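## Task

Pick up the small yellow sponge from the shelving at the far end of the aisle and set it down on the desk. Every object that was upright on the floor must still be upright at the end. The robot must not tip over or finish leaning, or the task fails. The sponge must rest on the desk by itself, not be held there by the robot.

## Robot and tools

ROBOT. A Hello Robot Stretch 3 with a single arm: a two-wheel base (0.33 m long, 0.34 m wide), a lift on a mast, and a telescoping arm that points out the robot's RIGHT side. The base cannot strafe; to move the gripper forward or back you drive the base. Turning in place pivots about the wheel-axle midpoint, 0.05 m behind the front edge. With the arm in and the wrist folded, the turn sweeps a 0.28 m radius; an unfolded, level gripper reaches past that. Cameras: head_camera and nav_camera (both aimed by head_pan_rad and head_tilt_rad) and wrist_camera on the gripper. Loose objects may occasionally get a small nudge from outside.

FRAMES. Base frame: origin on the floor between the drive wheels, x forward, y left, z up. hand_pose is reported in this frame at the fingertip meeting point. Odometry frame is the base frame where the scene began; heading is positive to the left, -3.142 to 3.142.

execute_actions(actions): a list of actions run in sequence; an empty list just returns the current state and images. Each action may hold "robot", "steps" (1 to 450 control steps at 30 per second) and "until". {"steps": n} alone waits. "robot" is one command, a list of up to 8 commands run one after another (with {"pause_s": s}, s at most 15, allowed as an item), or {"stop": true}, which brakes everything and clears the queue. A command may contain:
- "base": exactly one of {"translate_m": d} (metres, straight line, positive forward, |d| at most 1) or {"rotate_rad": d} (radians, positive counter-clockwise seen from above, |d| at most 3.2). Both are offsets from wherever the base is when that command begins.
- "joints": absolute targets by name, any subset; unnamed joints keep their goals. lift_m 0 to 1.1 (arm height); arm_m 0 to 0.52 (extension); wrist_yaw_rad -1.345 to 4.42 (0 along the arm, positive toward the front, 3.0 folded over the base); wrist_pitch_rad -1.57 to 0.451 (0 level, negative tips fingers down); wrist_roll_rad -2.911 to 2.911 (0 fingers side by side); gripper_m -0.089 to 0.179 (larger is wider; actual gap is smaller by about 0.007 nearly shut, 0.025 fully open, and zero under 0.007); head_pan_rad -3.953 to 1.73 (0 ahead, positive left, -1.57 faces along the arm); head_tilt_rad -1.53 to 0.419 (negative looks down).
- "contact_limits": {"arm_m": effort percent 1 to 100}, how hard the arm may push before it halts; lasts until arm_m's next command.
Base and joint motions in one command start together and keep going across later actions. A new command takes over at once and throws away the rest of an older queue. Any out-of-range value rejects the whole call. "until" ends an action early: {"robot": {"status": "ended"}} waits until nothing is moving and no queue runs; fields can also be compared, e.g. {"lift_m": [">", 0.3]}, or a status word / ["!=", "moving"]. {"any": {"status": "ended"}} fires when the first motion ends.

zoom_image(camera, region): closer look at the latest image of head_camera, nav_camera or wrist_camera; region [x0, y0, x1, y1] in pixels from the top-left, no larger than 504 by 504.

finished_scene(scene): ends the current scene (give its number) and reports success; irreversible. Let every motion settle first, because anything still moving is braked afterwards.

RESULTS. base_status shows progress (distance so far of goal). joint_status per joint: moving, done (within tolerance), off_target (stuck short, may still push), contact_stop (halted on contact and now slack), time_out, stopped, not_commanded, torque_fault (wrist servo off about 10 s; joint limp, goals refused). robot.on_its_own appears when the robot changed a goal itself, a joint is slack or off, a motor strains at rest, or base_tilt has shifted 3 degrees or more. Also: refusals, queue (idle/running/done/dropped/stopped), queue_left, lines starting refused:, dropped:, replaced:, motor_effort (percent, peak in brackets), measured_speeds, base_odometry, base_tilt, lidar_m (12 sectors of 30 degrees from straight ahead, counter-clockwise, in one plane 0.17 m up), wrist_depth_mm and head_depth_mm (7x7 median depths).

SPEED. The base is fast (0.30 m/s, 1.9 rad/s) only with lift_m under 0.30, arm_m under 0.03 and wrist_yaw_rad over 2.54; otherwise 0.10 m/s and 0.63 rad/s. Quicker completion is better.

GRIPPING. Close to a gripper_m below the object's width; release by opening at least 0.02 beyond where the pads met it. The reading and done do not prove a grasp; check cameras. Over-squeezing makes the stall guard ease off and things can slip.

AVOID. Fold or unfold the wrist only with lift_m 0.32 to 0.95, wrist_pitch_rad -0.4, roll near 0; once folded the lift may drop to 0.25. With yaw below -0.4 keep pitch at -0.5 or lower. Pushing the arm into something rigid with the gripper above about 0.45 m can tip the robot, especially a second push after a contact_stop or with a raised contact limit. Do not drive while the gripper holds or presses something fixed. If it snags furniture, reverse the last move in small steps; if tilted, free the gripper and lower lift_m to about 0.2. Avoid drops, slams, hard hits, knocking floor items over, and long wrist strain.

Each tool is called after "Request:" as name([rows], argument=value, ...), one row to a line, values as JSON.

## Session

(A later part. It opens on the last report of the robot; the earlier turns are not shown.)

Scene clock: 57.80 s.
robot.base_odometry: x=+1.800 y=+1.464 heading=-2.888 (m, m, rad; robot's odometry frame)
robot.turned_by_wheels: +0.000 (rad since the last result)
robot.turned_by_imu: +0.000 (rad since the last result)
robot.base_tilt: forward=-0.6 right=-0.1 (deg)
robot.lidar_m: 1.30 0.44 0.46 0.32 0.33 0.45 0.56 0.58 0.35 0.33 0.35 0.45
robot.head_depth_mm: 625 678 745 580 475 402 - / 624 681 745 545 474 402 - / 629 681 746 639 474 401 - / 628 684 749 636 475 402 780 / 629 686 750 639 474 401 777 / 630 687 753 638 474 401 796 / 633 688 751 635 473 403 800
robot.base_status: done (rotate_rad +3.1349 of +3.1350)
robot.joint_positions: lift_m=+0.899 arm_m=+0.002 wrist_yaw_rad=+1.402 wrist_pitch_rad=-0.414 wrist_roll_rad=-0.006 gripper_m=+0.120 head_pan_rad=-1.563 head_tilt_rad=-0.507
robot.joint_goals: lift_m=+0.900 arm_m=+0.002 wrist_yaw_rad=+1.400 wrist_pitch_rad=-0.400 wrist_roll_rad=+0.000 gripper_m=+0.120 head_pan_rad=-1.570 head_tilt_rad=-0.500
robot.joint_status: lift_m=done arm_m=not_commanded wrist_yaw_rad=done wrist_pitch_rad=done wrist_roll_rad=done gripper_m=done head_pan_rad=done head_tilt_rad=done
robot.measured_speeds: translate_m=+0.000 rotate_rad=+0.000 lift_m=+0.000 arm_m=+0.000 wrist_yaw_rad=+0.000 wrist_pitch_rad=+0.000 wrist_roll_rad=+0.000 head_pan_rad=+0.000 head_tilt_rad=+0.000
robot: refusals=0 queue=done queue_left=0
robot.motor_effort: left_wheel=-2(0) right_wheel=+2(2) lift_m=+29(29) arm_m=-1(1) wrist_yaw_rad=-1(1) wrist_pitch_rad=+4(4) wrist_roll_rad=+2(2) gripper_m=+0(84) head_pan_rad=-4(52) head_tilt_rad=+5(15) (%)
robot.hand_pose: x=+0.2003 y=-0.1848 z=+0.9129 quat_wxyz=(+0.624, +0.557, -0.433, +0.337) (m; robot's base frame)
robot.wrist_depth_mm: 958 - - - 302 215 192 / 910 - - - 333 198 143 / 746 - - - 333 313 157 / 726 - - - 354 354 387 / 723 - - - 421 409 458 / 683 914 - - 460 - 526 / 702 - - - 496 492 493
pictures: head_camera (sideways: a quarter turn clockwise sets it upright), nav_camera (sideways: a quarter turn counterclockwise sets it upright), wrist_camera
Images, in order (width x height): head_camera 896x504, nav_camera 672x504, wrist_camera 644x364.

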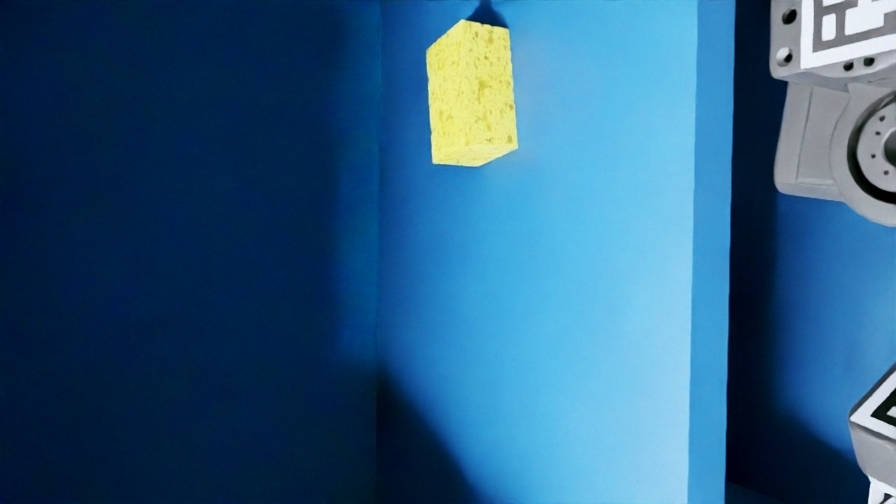

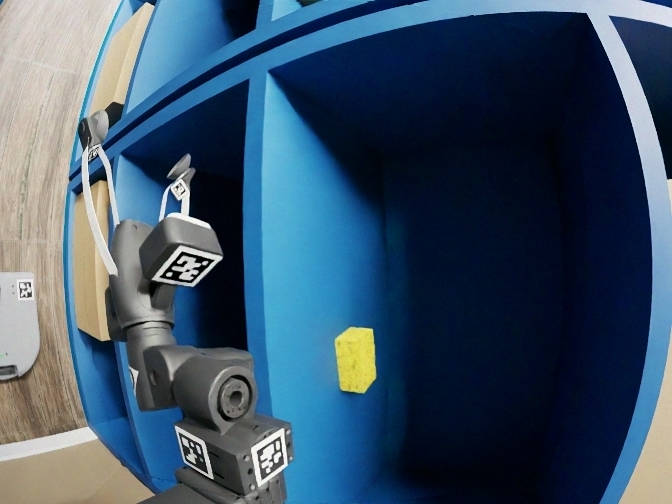

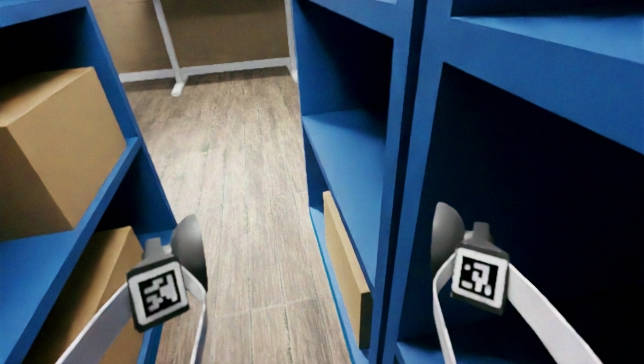

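Request:
execute_actions([
  {"robot":[{"base":{"translate_m":-0.07},"joints":{"lift_m":1.09,"gripper_m":0.175}},{"joints":{"wrist_yaw_rad":0}}],"steps":450,"until":{"robot":{"status":"ended"}}},
])

Scene clock: 67.50 s.
robot.base_odometry: x=+1.868 y=+1.482 heading=-2.888 (m, m, rad; robot's odometry frame)
robot.turned_by_wheels: +0.000 (rad since the last result)
robot.turned_by_imu: -0.001 (rad since the last result)
robot.base_tilt: forward=-0.6 right=-0.1 (deg)
robot.lidar_m: 1.37 0.49 0.56 0.32 0.33 0.45 0.49 0.51 0.62 0.33 0.35 0.47
robot.head_depth_mm: 620 - - - - - - / 620 - - - - - - / 627 - - - - - 764 / 630 684 751 620 443 402 779 / 629 686 753 671 457 401 781 / 631 686 752 672 475 402 780 / 633 687 753 637 475 402 779
robot.base_status: done (translate_m -0.0700 of -0.0700)
robot.joint_positions: lift_m=+1.089 arm_m=+0.002 wrist_yaw_rad=+0.002 wrist_pitch_rad=-0.415 wrist_roll_rad=-0.006 gripper_m=+0.175 head_pan_rad=-1.563 head_tilt_rad=-0.507
robot.joint_goals: lift_m=+1.090 arm_m=+0.002 wrist_yaw_rad=+0.000 wrist_pitch_rad=-0.400 wrist_roll_rad=+0.000 gripper_m=+0.175 head_pan_rad=-1.570 head_tilt_rad=-0.500
robot.joint_status: lift_m=done arm_m=not_commanded wrist_yaw_rad=done wrist_pitch_rad=done wrist_roll_rad=done gripper_m=done head_pan_rad=done head_tilt_rad=done
robot.measured_speeds: translate_m=+0.000 rotate_rad=+0.000 lift_m=+0.000 arm_m=+0.000 wrist_yaw_rad=+0.000 wrist_pitch_rad=+0.000 wrist_roll_rad=+0.000 head_pan_rad=+0.000 head_tilt_rad=+0.000
robot: refusals=0 queue=done queue_left=0
robot.motor_effort: left_wheel=-1(5) right_wheel=+2(3) lift_m=+29(30) arm_m=-1(1) wrist_yaw_rad=-2(1) wrist_pitch_rad=+5(5) wrist_roll_rad=+2(2) gripper_m=+0(84) head_pan_rad=-4(4) head_tilt_rad=+4(5) (%)
robot.hand_pose: x=-0.0210 y=-0.3718 z=+1.1028 quat_wxyz=(+0.694, +0.147, -0.689, -0.145) (m; robot's base frame)
robot.wrist_depth_mm: 462 464 471 474 480 484 463 / 486 510 504 521 525 523 472 / 514 537 540 535 524 511 454 / 436 429 414 329 377 394 376 / 348 345 336 321 325 325 310 / 297 283 280 275 272 257 269 / - 241 239 237 233 230 222
pictures: head_camera (sideways: a quarter turn clockwise sets it upright), nav_camera (sideways: a quarter turn counterclockwise sets it upright), wrist_camera
Images, in order (width x height): head_camera 896x504, nav_camera 672x504, wrist_camera 644x364.

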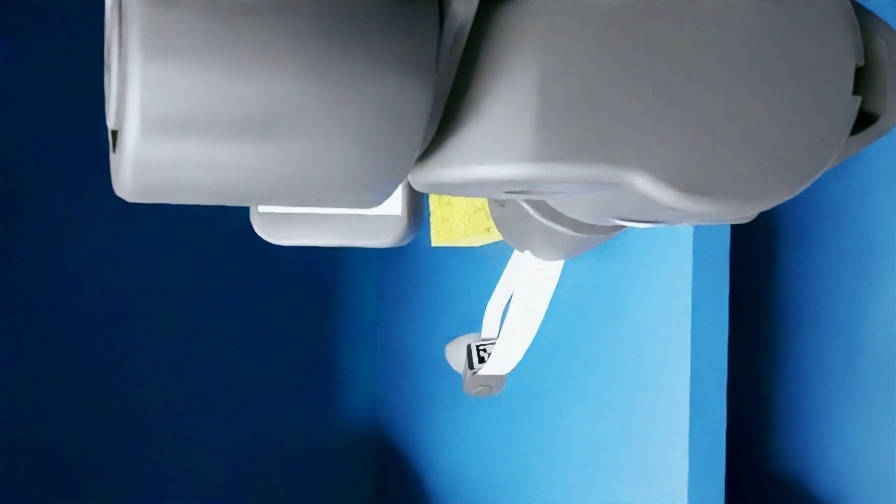

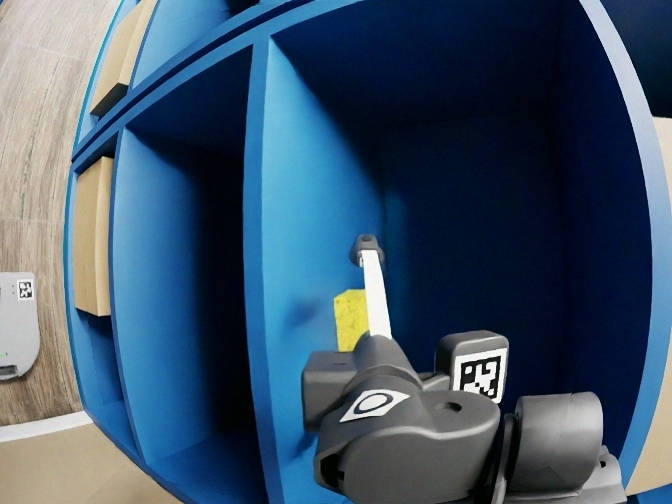

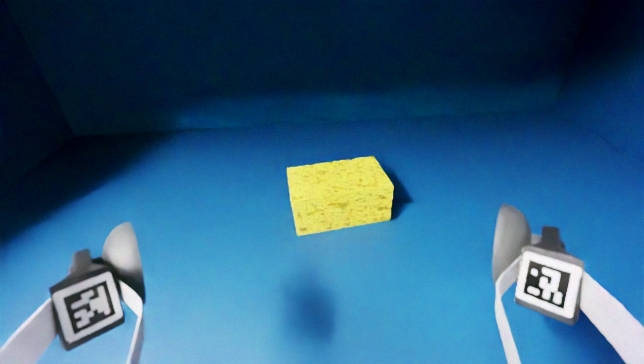

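Request:
execute_actions([
  {"robot":[{"joints":{"lift_m":1.0,"arm_m":0.08}},{"joints":{"arm_m":0.2}}],"steps":450,"until":{"robot":{"status":"ended"}}},
])

Scene clock: 71.37 s.
robot.base_odometry: x=+1.868 y=+1.482 heading=-2.888 (m, m, rad; robot's odometry frame)
robot.turned_by_wheels: +0.000 (rad since the last result)
robot.turned_by_imu: -0.001 (rad since the last result)
robot.base_tilt: forward=-0.6 right=-0.1 (deg)
robot.lidar_m: 1.37 0.50 0.56 0.32 0.33 0.45 0.49 0.51 0.63 0.33 0.35 0.48
robot.head_depth_mm: 623 679 - - 476 402 783 / 626 680 - - 475 402 778 / 627 680 722 - 459 402 780 / 628 682 737 669 475 402 781 / 631 685 752 636 473 401 775 / 634 688 755 636 474 401 778 / 633 688 756 636 474 402 780
robot.base_status: done (translate_m -0.0700 of -0.0700)
robot.joint_positions: lift_m=+1.001 arm_m=+0.200 wrist_yaw_rad=+0.001 wrist_pitch_rad=-0.415 wrist_roll_rad=-0.005 gripper_m=+0.175 head_pan_rad=-1.563 head_tilt_rad=-0.507
robot.joint_goals: lift_m=+1.000 arm_m=+0.200 wrist_yaw_rad=+0.000 wrist_pitch_rad=-0.400 wrist_roll_rad=+0.000 gripper_m=+0.175 head_pan_rad=-1.570 head_tilt_rad=-0.500
robot.joint_status: lift_m=done arm_m=done wrist_yaw_rad=done wrist_pitch_rad=done wrist_roll_rad=done gripper_m=done head_pan_rad=done head_tilt_rad=done
robot.measured_speeds: translate_m=+0.000 rotate_rad=+0.000 lift_m=+0.000 arm_m=+0.000 wrist_yaw_rad=+0.000 wrist_pitch_rad=+0.000 wrist_roll_rad=+0.000 head_pan_rad=+0.000 head_tilt_rad=+0.000
robot: refusals=0 queue=done queue_left=0
robot.motor_effort: left_wheel=-1(1) right_wheel=+1(2) lift_m=+9(31) arm_m=+5(6) wrist_yaw_rad=+0(1) wrist_pitch_rad=+5(5) wrist_roll_rad=+2(2) gripper_m=+0(0) head_pan_rad=-4(4) head_tilt_rad=+4(4) (%)
robot.hand_pose: x=-0.0213 y=-0.5694 z=+1.0140 quat_wxyz=(+0.694, +0.147, -0.690, -0.145) (m; robot's base frame)
robot.wrist_depth_mm: 282 285 289 291 294 298 302 / 309 308 315 316 321 324 328 / 330 328 331 323 314 306 295 / 264 257 252 247 241 235 231 / 210 207 202 134 131 164 189 / - 170 122 112 111 120 163 / - 146 141 97 111 138 135
pictures: head_camera (sideways: a quarter turn clockwise sets it upright), nav_camera (sideways: a quarter turn counterclockwise sets it upright), wrist_camera
Images, in order (width x height): head_camera 896x504, nav_camera 672x504, wrist_camera 644x364.

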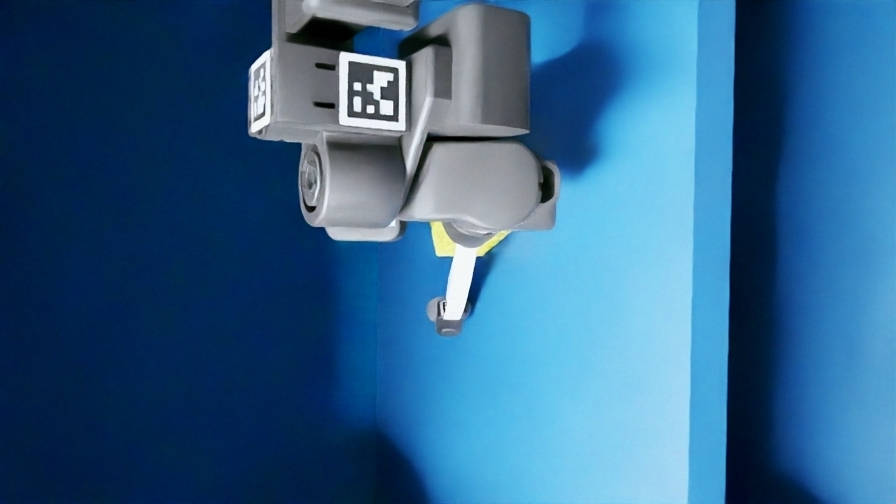

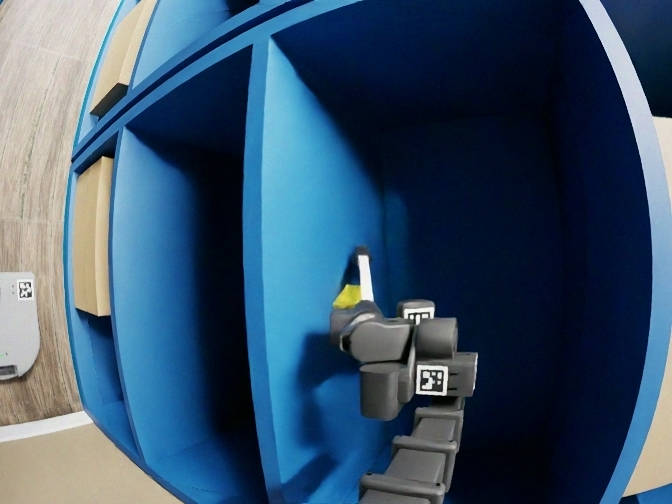

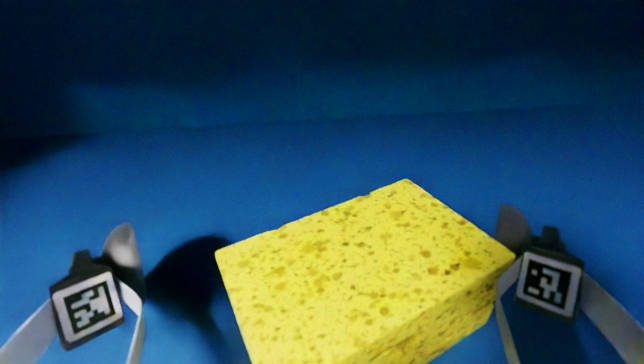

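Sponge is between the fingers. Close.

Request:
execute_actions([
  {"robot":[{"joints":{"gripper_m":0.03}}],"steps":450,"until":{"robot":{"status":"ended"}}},
])

Scene clock: 73.33 s.
robot.base_odometry: x=+1.868 y=+1.482 heading=-2.888 (m, m, rad; robot's odometry frame)
robot.turned_by_wheels: +0.000 (rad since the last result)
robot.turned_by_imu: +0.000 (rad since the last result)
robot.base_tilt: forward=-0.6 right=-0.1 (deg)
robot.lidar_m: 1.37 0.50 0.56 0.32 0.33 0.45 0.49 0.51 0.63 0.33 0.35 0.48
robot.head_depth_mm: 624 680 - - 475 402 777 / 623 681 - - 474 402 781 / 626 682 722 - 458 402 778 / 627 685 739 575 473 401 782 / 628 682 752 638 475 401 777 / 632 686 754 638 475 401 778 / 633 689 753 635 475 402 779
robot.base_status: done (translate_m -0.0700 of -0.0700)
robot.joint_positions: lift_m=+1.001 arm_m=+0.200 wrist_yaw_rad=+0.001 wrist_pitch_rad=-0.410 wrist_roll_rad=-0.005 gripper_m=+0.032 head_pan_rad=-1.563 head_tilt_rad=-0.507
robot.joint_goals: lift_m=+1.000 arm_m=+0.200 wrist_yaw_rad=+0.000 wrist_pitch_rad=-0.400 wrist_roll_rad=+0.000 gripper_m=+0.030 head_pan_rad=-1.570 head_tilt_rad=-0.500
robot.joint_status: lift_m=done arm_m=done wrist_yaw_rad=done wrist_pitch_rad=done wrist_roll_rad=done gripper_m=done head_pan_rad=done head_tilt_rad=done
robot.measured_speeds: translate_m=+0.000 rotate_rad=+0.000 lift_m=+0.000 arm_m=+0.000 wrist_yaw_rad=+0.000 wrist_pitch_rad=+0.000 wrist_roll_rad=+0.000 head_pan_rad=+0.000 head_tilt_rad=+0.000
robot: refusals=0 queue=done queue_left=0
robot.motor_effort: left_wheel=-2(1) right_wheel=+1(1) lift_m=+9(9) arm_m=+5(5) wrist_yaw_rad=-1(0) wrist_pitch_rad=+3(5) wrist_roll_rad=+2(2) gripper_m=-34(98) head_pan_rad=-3(3) head_tilt_rad=+5(4) (%)
robot.hand_pose: x=-0.0213 y=-0.5699 z=+1.0150 quat_wxyz=(+0.694, +0.145, -0.690, -0.144) (m; robot's base frame)
robot.wrist_depth_mm: 284 284 289 294 292 300 306 / 310 310 311 320 322 327 333 / 331 331 332 329 317 310 304 / 265 261 255 249 245 237 234 / 211 210 202 134 132 196 191 / 175 177 116 112 119 167 160 / 154 144 100 100 134 140 139
pictures: head_camera (sideways: a quarter turn clockwise sets it upright), nav_camera (sideways: a quarter turn counterclockwise sets it upright), wrist_camera
Images, in order (width x height): head_camera 896x504, nav_camera 672x504, wrist_camera 644x364.

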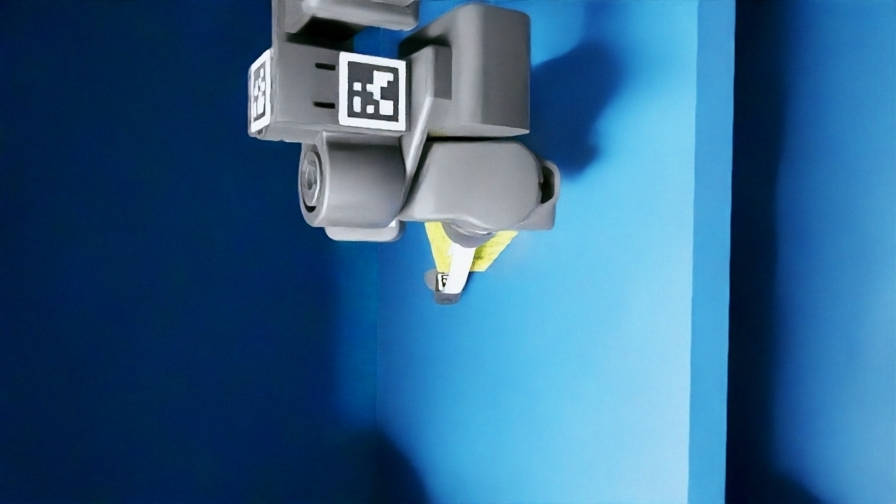

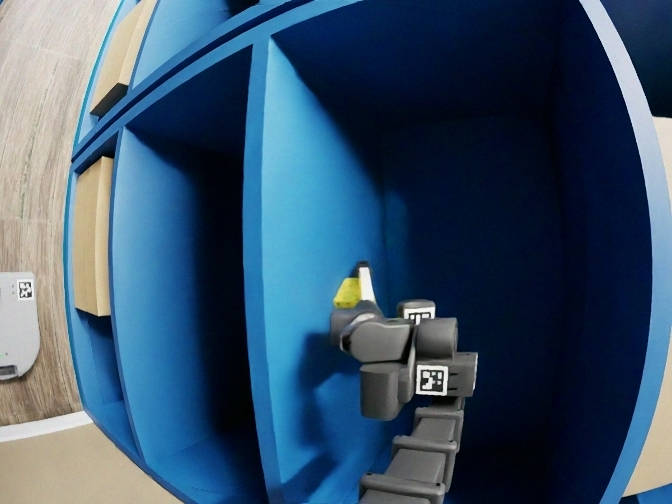

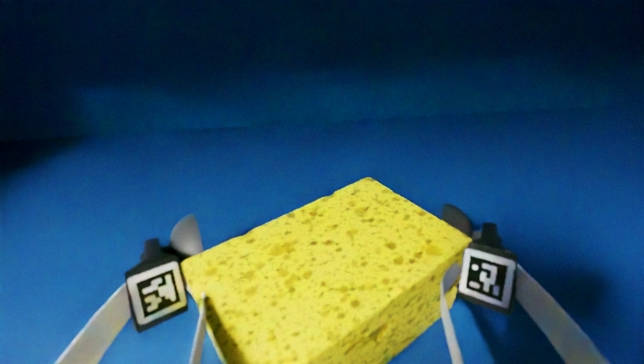

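Request:
execute_actions([
  {"robot":[{"joints":{"lift_m":1.07}},{"joints":{"arm_m":0.0}},{"joints":{"wrist_yaw_rad":1.57,"head_pan_rad":0,"head_tilt_rad":-0.5}},{"base":{"translate_m":1.0},"joints":{"lift_m":0.9}}],"steps":450,"until":{"robot":{"status":"ended"}}},
])

Scene clock: 88.83 s.
robot.base_odometry: x=+0.999 y=+1.257 heading=-2.888 (m, m, rad; robot's odometry frame)
robot.turned_by_wheels: +0.000 (rad since the last result)
robot.turned_by_imu: -0.005 (rad since the last result)
robot.base_tilt: forward=-0.5 right=-1.3 (deg)
robot.lidar_m: 2.98 0.53 0.33 0.32 0.33 0.50 1.24 0.51 0.35 0.33 0.35 0.54
robot.head_depth_mm: 2889 3159 3357 2702 1983 1595 1332 / 2929 3027 3327 2683 1998 1594 1323 / 2924 3051 3422 2696 1989 1611 1318 / 2902 3082 3385 2710 1998 1600 1321 / 2912 3085 3380 2662 1996 1591 1324 / 2939 3077 3372 2676 1997 1594 1318 / 2878 3111 3527 2680 2008 1590 1326
robot.base_status: moving (translate_m +0.8981 of +1.0000)
robot.joint_positions: lift_m=+0.901 arm_m=+0.002 wrist_yaw_rad=+1.568 wrist_pitch_rad=-0.416 wrist_roll_rad=-0.005 gripper_m=+0.068 head_pan_rad=-0.007 head_tilt_rad=-0.507
robot.joint_goals: lift_m=+0.900 arm_m=+0.000 wrist_yaw_rad=+1.570 wrist_pitch_rad=-0.400 wrist_roll_rad=+0.000 gripper_m=+0.067 head_pan_rad=+0.000 head_tilt_rad=-0.500
robot.joint_status: lift_m=done arm_m=done wrist_yaw_rad=done wrist_pitch_rad=done wrist_roll_rad=done gripper_m=done head_pan_rad=done head_tilt_rad=done
robot.measured_speeds: translate_m=+0.100 rotate_rad=+0.000 lift_m=+0.000 arm_m=+0.000 wrist_yaw_rad=+0.000 wrist_pitch_rad=+0.000 wrist_roll_rad=+0.000 head_pan_rad=+0.000 head_tilt_rad=+0.000
robot: refusals=0 queue=running queue_left=0
robot.on_its_own: gripper_m is held at +0.067, not at your +0.030, by its stall guard, which is not easing now
robot.motor_effort: left_wheel=+0(3) right_wheel=+1(5) lift_m=+10(31) arm_m=-5(6) wrist_yaw_rad=+2(2) wrist_pitch_rad=+5(5) wrist_roll_rad=+2(2) gripper_m=-21(33) head_pan_rad=+4(52) head_tilt_rad=+4(6) (%)
robot.hand_pose: x=+0.2033 y=-0.1481 z=+0.9137 quat_wxyz=(+0.594, +0.591, -0.385, +0.386) (m; robot's base frame)
robot.wrist_depth_mm: - - - - - 282 199 / - - - - - 364 183 / - - - - - 404 406 / - - - - 486 450 461 / - - - 136 133 502 519 / 546 - 114 112 118 - 575 / 566 - 99 98 131 499 504
pictures: head_camera (sideways: a quarter turn clockwise sets it upright), nav_camera (sideways: a quarter turn counterclockwise sets it upright), wrist_camera
Images, in order (width x height): head_camera 896x504, nav_camera 672x504, wrist_camera 644x364.

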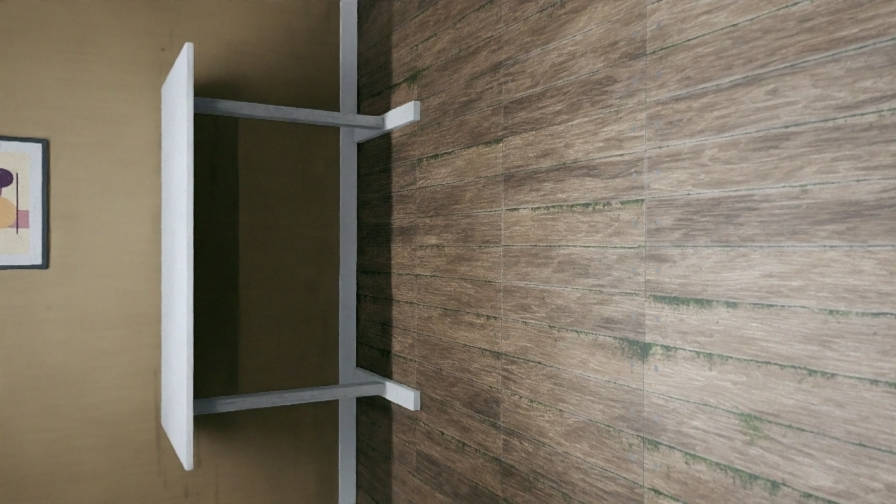

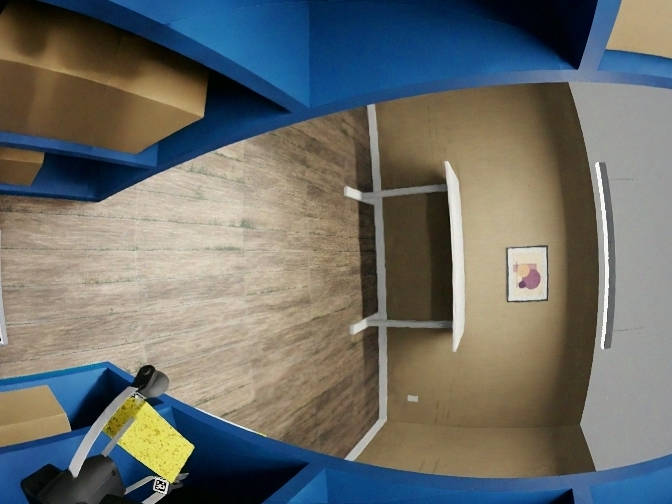

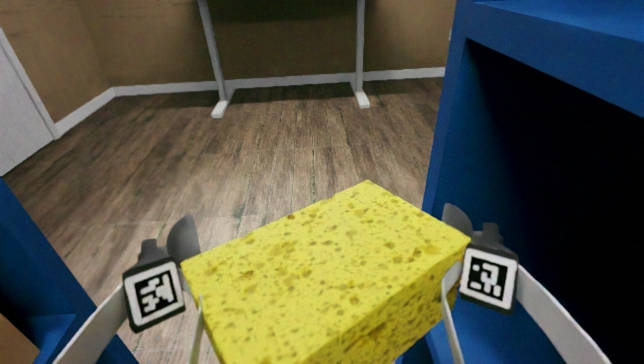

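Request:
execute_actions([
  {"steps":100,"until":{"robot":{"status":"ended"}}},
  {"robot":[{"base":{"translate_m":1.0}},{"base":{"translate_m":0.9}}],"steps":450,"until":{"robot":{"status":"ended"}}},
  {"steps":300,"until":{"robot":{"status":"ended"}}},
])

Scene clock: 112.23 s.
robot.base_odometry: x=-0.939 y=+0.755 heading=-2.888 (m, m, rad; robot's odometry frame)
robot.turned_by_wheels: +0.000 (rad since the last result)
robot.turned_by_imu: -0.008 (rad since the last result)
robot.base_tilt: forward=-0.7 right=+0.0 (deg)
robot.lidar_m: 1.38 1.13 1.95 1.87 1.95 1.58 1.55 1.27 1.96 1.89 1.95 1.09
robot.head_depth_mm: 1159 1255 1101 721 1708 1605 1329 / 1157 1266 1095 722 1709 1592 1330 / 1155 1259 1098 719 1722 1597 1326 / 1161 1266 1091 721 1708 1592 1319 / 1161 1262 1098 722 1718 1597 1328 / 1154 1257 1096 720 1718 1593 1326 / 1157 1265 1093 722 1717 1592 1320
robot.base_status: done (translate_m +0.9000 of +0.9000)
robot.joint_positions: lift_m=+0.901 arm_m=+0.002 wrist_yaw_rad=+1.568 wrist_pitch_rad=-0.416 wrist_roll_rad=-0.005 gripper_m=+0.068 head_pan_rad=-0.007 head_tilt_rad=-0.507
robot.joint_goals: lift_m=+0.900 arm_m=+0.000 wrist_yaw_rad=+1.570 wrist_pitch_rad=-0.400 wrist_roll_rad=+0.000 gripper_m=+0.067 head_pan_rad=+0.000 head_tilt_rad=-0.500
robot.joint_status: lift_m=done arm_m=done wrist_yaw_rad=done wrist_pitch_rad=done wrist_roll_rad=done gripper_m=done head_pan_rad=done head_tilt_rad=done
robot.measured_speeds: translate_m=+0.000 rotate_rad=+0.000 lift_m=+0.000 arm_m=+0.000 wrist_yaw_rad=+0.000 wrist_pitch_rad=+0.000 wrist_roll_rad=+0.000 head_pan_rad=+0.000 head_tilt_rad=+0.000
robot: refusals=0 queue=done queue_left=0
robot.on_its_own: gripper_m is held at +0.067, not at your +0.030, by its stall guard, which is not easing now
robot.motor_effort: left_wheel=-1(2) right_wheel=+1(5) lift_m=+10(10) arm_m=-5(5) wrist_yaw_rad=+2(2) wrist_pitch_rad=+5(5) wrist_roll_rad=+2(2) gripper_m=-20(21) head_pan_rad=+4(4) head_tilt_rad=+5(4) (%)
robot.hand_pose: x=+0.2033 y=-0.1481 z=+0.9137 quat_wxyz=(+0.594, +0.591, -0.385, +0.386) (m; robot's base frame)
robot.wrist_depth_mm: 664 591 522 560 540 581 545 / - - - - - - - / - - - - - - - / - - - - - - - / - - - 135 133 - - / - - 115 112 118 - - / - - 99 98 131 - -
pictures: head_camera (sideways: a quarter turn clockwise sets it upright), nav_camera (sideways: a quarter turn counterclockwise sets it upright), wrist_camera
Images, in order (width x height): head_camera 896x504, nav_camera 672x504, wrist_camera 644x364.

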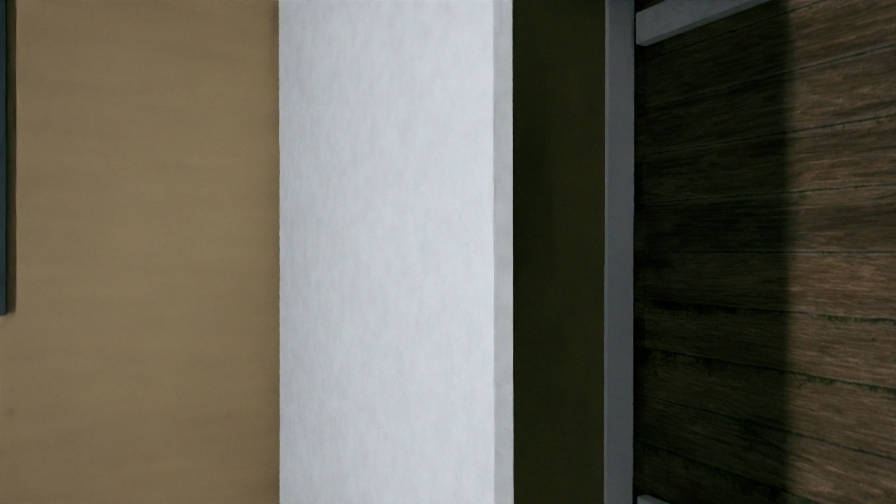

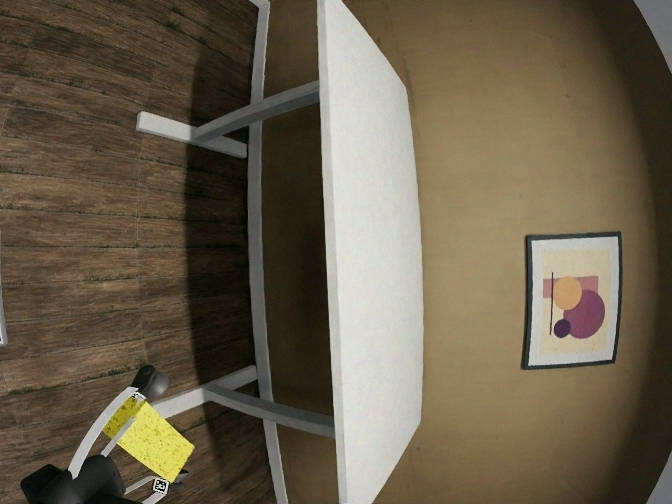

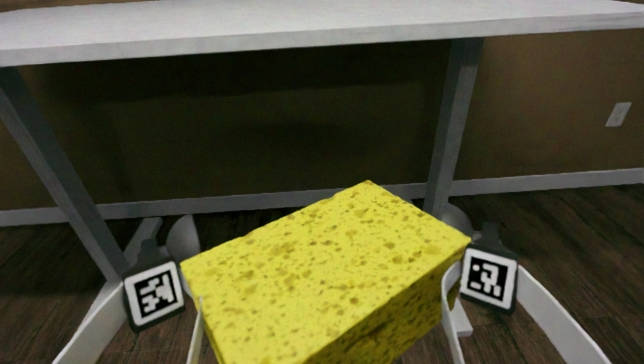

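Request:
execute_actions([
  {"robot":[{"joints":{"lift_m":1.1,"head_tilt_rad":-0.8}},{"base":{"translate_m":0.42}}],"steps":450,"until":{"robot":{"status":"ended"}}},
])

Scene clock: 120.70 s.
robot.base_odometry: x=-1.346 y=+0.650 heading=-2.888 (m, m, rad; robot's odometry frame)
robot.turned_by_wheels: +0.000 (rad since the last result)
robot.turned_by_imu: -0.002 (rad since the last result)
robot.base_tilt: forward=-0.6 right=-0.1 (deg)
robot.lidar_m: 0.97 1.00 0.83 1.86 1.94 2.02 1.96 1.65 1.96 1.88 0.76 0.78
robot.head_depth_mm: 827 758 584 486 389 344 1159 / 824 758 582 473 398 344 1157 / 821 759 583 474 399 344 1159 / 827 764 584 473 399 345 1160 / 826 762 585 476 399 344 1153 / 821 761 586 476 399 345 1161 / 824 764 585 475 400 344 1152
robot.base_status: done (translate_m +0.4200 of +0.4200)
robot.joint_positions: lift_m=+1.099 arm_m=+0.002 wrist_yaw_rad=+1.568 wrist_pitch_rad=-0.416 wrist_roll_rad=-0.005 gripper_m=+0.068 head_pan_rad=-0.007 head_tilt_rad=-0.790
robot.joint_goals: lift_m=+1.100 arm_m=+0.000 wrist_yaw_rad=+1.570 wrist_pitch_rad=-0.400 wrist_roll_rad=+0.000 gripper_m=+0.067 head_pan_rad=+0.000 head_tilt_rad=-0.800
robot.joint_status: lift_m=done arm_m=done wrist_yaw_rad=done wrist_pitch_rad=done wrist_roll_rad=done gripper_m=done head_pan_rad=done head_tilt_rad=done
robot.measured_speeds: translate_m=+0.000 rotate_rad=+0.000 lift_m=+0.000 arm_m=+0.000 wrist_yaw_rad=+0.000 wrist_pitch_rad=+0.000 wrist_roll_rad=+0.000 head_pan_rad=+0.000 head_tilt_rad=+0.000
robot: refusals=0 queue=done queue_left=0
robot.on_its_own: gripper_m is held at +0.067, not at your +0.030, by its stall guard, which is not easing now
robot.motor_effort: left_wheel=-1(3) right_wheel=+1(5) lift_m=+29(29) arm_m=-5(5) wrist_yaw_rad=+1(2) wrist_pitch_rad=+5(5) wrist_roll_rad=+2(2) gripper_m=-21(19) head_pan_rad=+4(4) head_tilt_rad=-6(36) (%)
robot.hand_pose: x=+0.2032 y=-0.1481 z=+1.1117 quat_wxyz=(+0.594, +0.591, -0.385, +0.386) (m; robot's base frame)
robot.wrist_depth_mm: 770 802 805 817 826 842 837 / 860 866 850 853 863 880 924 / 713 687 668 642 631 611 599 / 527 514 507 500 484 466 455 / 420 417 402 136 133 388 378 / 350 357 114 112 118 - 316 / 303 288 99 98 131 278 279
pictures: head_camera (sideways: a quarter turn clockwise sets it upright), nav_camera (sideways: a quarter turn counterclockwise sets it upright), wrist_camera
Images, in order (width x height): head_camera 896x504, nav_camera 672x504, wrist_camera 644x364.

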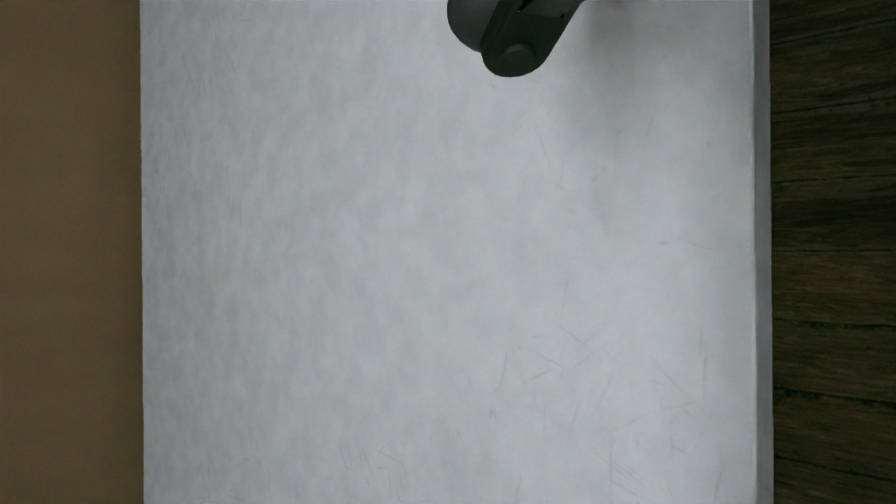

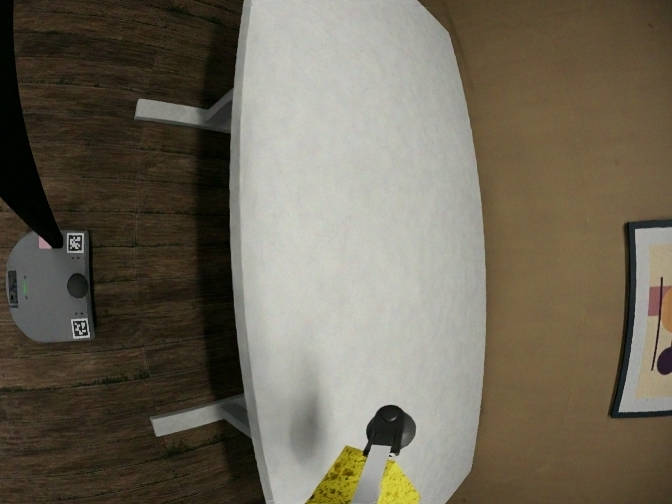

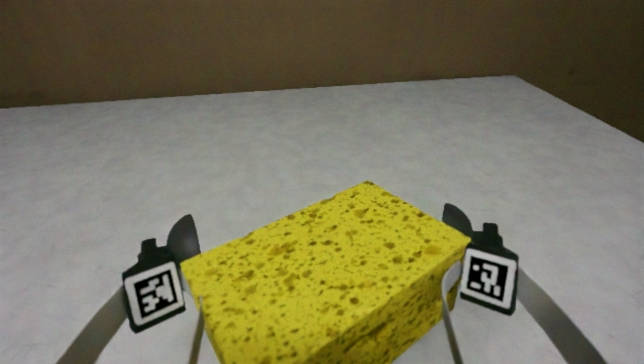

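Request:
execute_actions([
  {"robot":[{"base":{"translate_m":0.08},"joints":{"lift_m":1.0}},{"joints":{"lift_m":0.965}}],"steps":450,"until":{"robot":{"status":"ended"}}},
])

Scene clock: 123.73 s.
robot.base_odometry: x=-1.423 y=+0.630 heading=-2.888 (m, m, rad; robot's odometry frame)
robot.turned_by_wheels: +0.000 (rad since the last result)
robot.turned_by_imu: -0.001 (rad since the last result)
robot.base_tilt: forward=-0.7 right=+0.0 (deg)
robot.lidar_m: 0.88 0.92 0.78 1.86 1.94 2.10 2.04 1.73 1.96 1.88 0.71 0.92
robot.head_depth_mm: 753 757 584 474 398 351 298 / 753 759 584 474 398 337 303 / 752 760 584 474 398 344 303 / 750 761 582 474 399 344 303 / 753 758 585 476 399 345 303 / 753 764 586 474 400 344 303 / 752 760 586 474 400 345 303
robot.base_status: done (translate_m +0.0800 of +0.0800)
robot.joint_positions: lift_m=+0.966 arm_m=+0.002 wrist_yaw_rad=+1.568 wrist_pitch_rad=-0.416 wrist_roll_rad=-0.005 gripper_m=+0.068 head_pan_rad=-0.007 head_tilt_rad=-0.790
robot.joint_goals: lift_m=+0.965 arm_m=+0.000 wrist_yaw_rad=+1.570 wrist_pitch_rad=-0.400 wrist_roll_rad=+0.000 gripper_m=+0.067 head_pan_rad=+0.000 head_tilt_rad=-0.800
robot.joint_status: lift_m=done arm_m=done wrist_yaw_rad=done wrist_pitch_rad=done wrist_roll_rad=done gripper_m=done head_pan_rad=done head_tilt_rad=done
robot.measured_speeds: translate_m=+0.000 rotate_rad=+0.000 lift_m=+0.000 arm_m=+0.000 wrist_yaw_rad=+0.000 wrist_pitch_rad=+0.000 wrist_roll_rad=+0.000 head_pan_rad=+0.000 head_tilt_rad=+0.000
robot: refusals=0 queue=done queue_left=0
robot.on_its_own: gripper_m is held at +0.067, not at your +0.030, by its stall guard, which is not easing now
robot.motor_effort: left_wheel=-1(2) right_wheel=+1(3) lift_m=+10(32) arm_m=-5(5) wrist_yaw_rad=+2(1) wrist_pitch_rad=+5(5) wrist_roll_rad=+2(2) gripper_m=-21(21) head_pan_rad=+3(4) head_tilt_rad=-7(7) (%)
robot.hand_pose: x=+0.2032 y=-0.1481 z=+0.9786 quat_wxyz=(+0.595, +0.591, -0.385, +0.386) (m; robot's base frame)
robot.wrist_depth_mm: 718 718 716 718 731 741 751 / 569 530 517 486 465 449 441 / 369 358 344 333 327 317 310 / 274 266 261 254 250 244 240 / 219 216 210 136 133 202 196 / 181 185 115 112 118 - 165 / 159 149 99 98 131 144 144
pictures: head_camera (sideways: a quarter turn clockwise sets it upright), nav_camera (sideways: a quarter turn counterclockwise sets it upright), wrist_camera
Images, in order (width x height): head_camera 896x504, nav_camera 672x504, wrist_camera 644x364.

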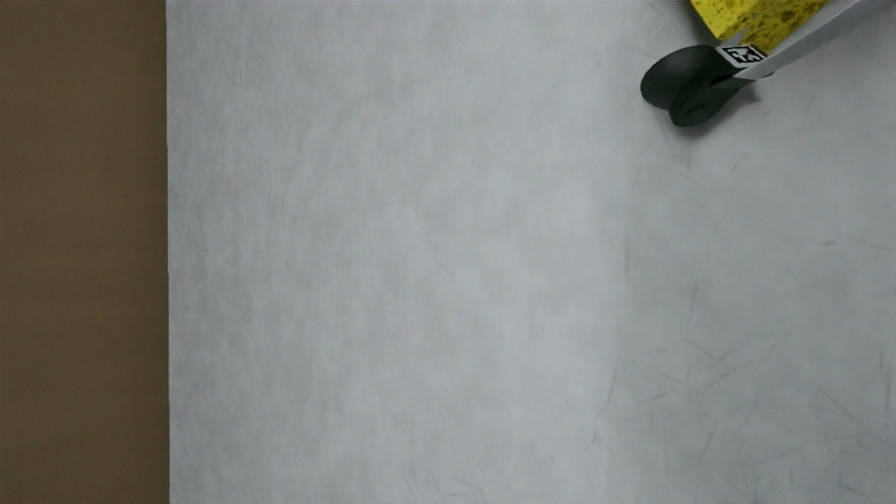

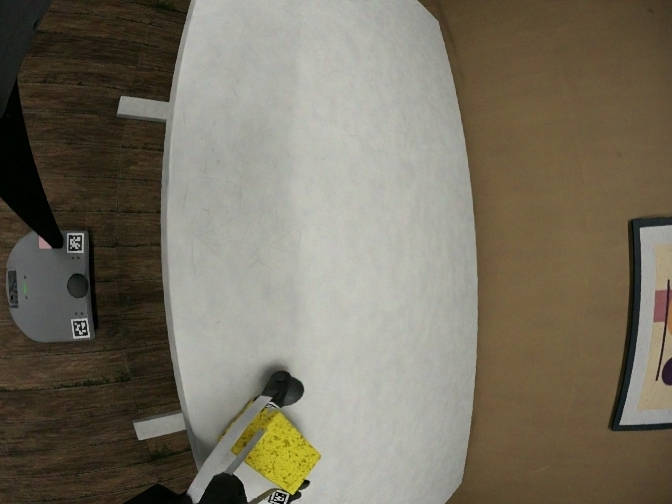

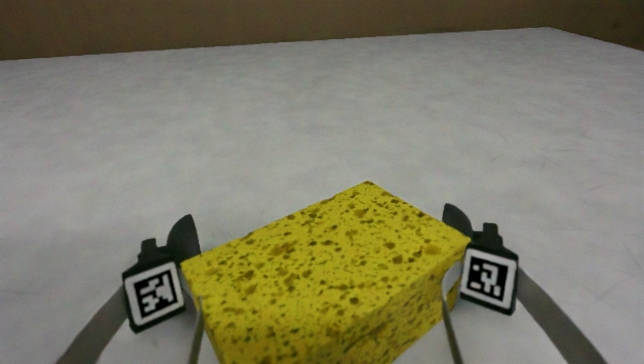

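At the surface. Release, lift, back away.

Request:
execute_actions([
  {"robot":[{"joints":{"gripper_m":0.17}},{"joints":{"lift_m":1.08}},{"base":{"translate_m":-0.3}}],"steps":450,"until":{"robot":{"status":"ended"}}},
])

Scene clock: 131.17 s.
robot.base_odometry: x=-1.133 y=+0.705 heading=-2.888 (m, m, rad; robot's odometry frame)
robot.turned_by_wheels: +0.000 (rad since the last result)
robot.turned_by_imu: -0.001 (rad since the last result)
robot.base_tilt: forward=-0.7 right=-0.1 (deg)
robot.lidar_m: 1.18 0.98 1.67 1.86 1.94 1.79 1.75 1.46 1.96 1.88 1.69 0.93
robot.head_depth_mm: 990 760 506 505 1526 1281 1167 / 990 758 564 501 1440 1309 1158 / 986 759 583 516 1519 1316 1155 / 985 761 585 516 1530 1316 1167 / 994 763 585 516 1537 1314 1165 / 989 762 585 516 1536 1319 1161 / 990 763 586 517 1534 1316 1157
robot.base_status: done (translate_m -0.3000 of -0.3000)
robot.joint_positions: lift_m=+1.079 arm_m=+0.002 wrist_yaw_rad=+1.568 wrist_pitch_rad=-0.416 wrist_roll_rad=-0.005 gripper_m=+0.170 head_pan_rad=-0.007 head_tilt_rad=-0.790
robot.joint_goals: lift_m=+1.080 arm_m=+0.000 wrist_yaw_rad=+1.570 wrist_pitch_rad=-0.400 wrist_roll_rad=+0.000 gripper_m=+0.170 head_pan_rad=+0.000 head_tilt_rad=-0.800
robot.joint_status: lift_m=done arm_m=done wrist_yaw_rad=done wrist_pitch_rad=done wrist_roll_rad=done gripper_m=done head_pan_rad=done head_tilt_rad=done
robot.measured_speeds: translate_m=+0.000 rotate_rad=+0.000 lift_m=+0.000 arm_m=+0.000 wrist_yaw_rad=+0.000 wrist_pitch_rad=+0.000 wrist_roll_rad=+0.000 head_pan_rad=+0.000 head_tilt_rad=+0.000
robot: refusals=0 queue=done queue_left=0
robot.motor_effort: left_wheel=+0(4) right_wheel=+2(2) lift_m=+29(27) arm_m=-5(5) wrist_yaw_rad=+2(2) wrist_pitch_rad=+5(5) wrist_roll_rad=+2(2) gripper_m=+1(86) head_pan_rad=+5(4) head_tilt_rad=-8(6) (%)
robot.hand_pose: x=+0.2032 y=-0.1481 z=+1.0924 quat_wxyz=(+0.595, +0.591, -0.385, +0.386) (m; robot's base frame)
robot.wrist_depth_mm: 986 995 - - - - - / - 967 911 891 827 804 - / 659 636 612 607 581 567 562 / 496 481 470 423 454 440 439 / 420 412 - - - - - / - - - - - - - / - - - - - - -
pictures: head_camera (sideways: a quarter turn clockwise sets it upright), nav_camera (sideways: a quarter turn counterclockwise sets it upright), wrist_camera
Images, in order (width x height): head_camera 896x504, nav_camera 672x504, wrist_camera 644x364.

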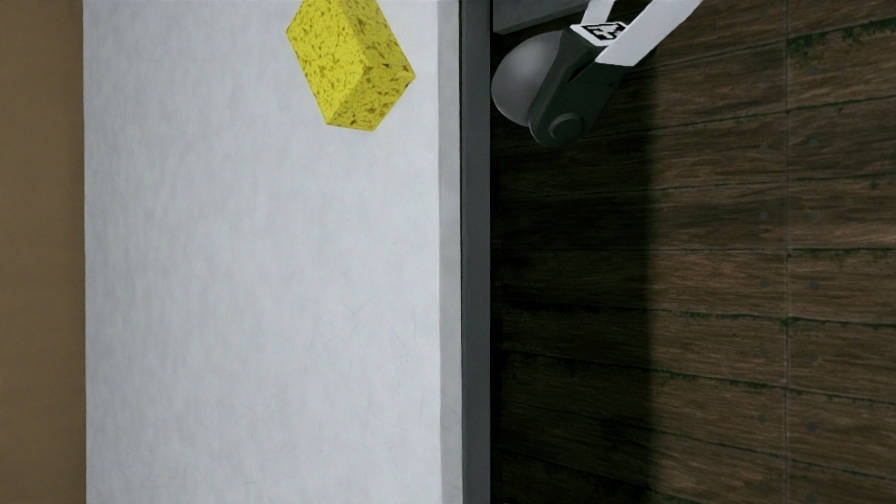

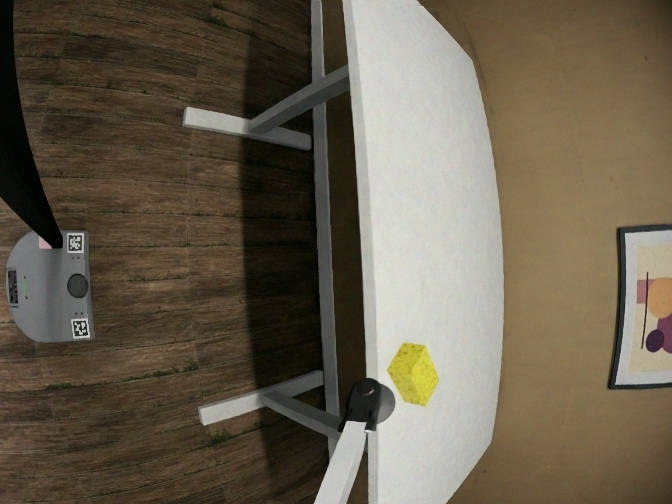

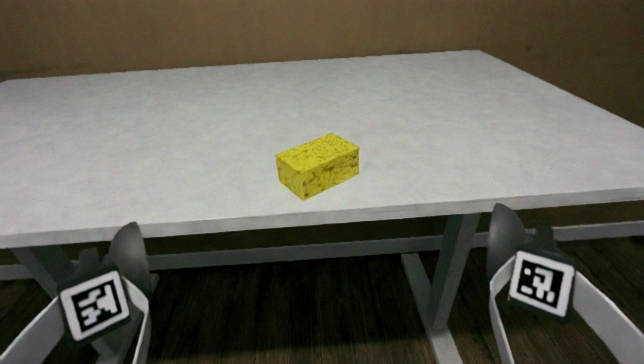

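Placed on the desk, fairly near the edge but stable.

Request:
finished_scene(scene=2)

The scene is finished: the task was done.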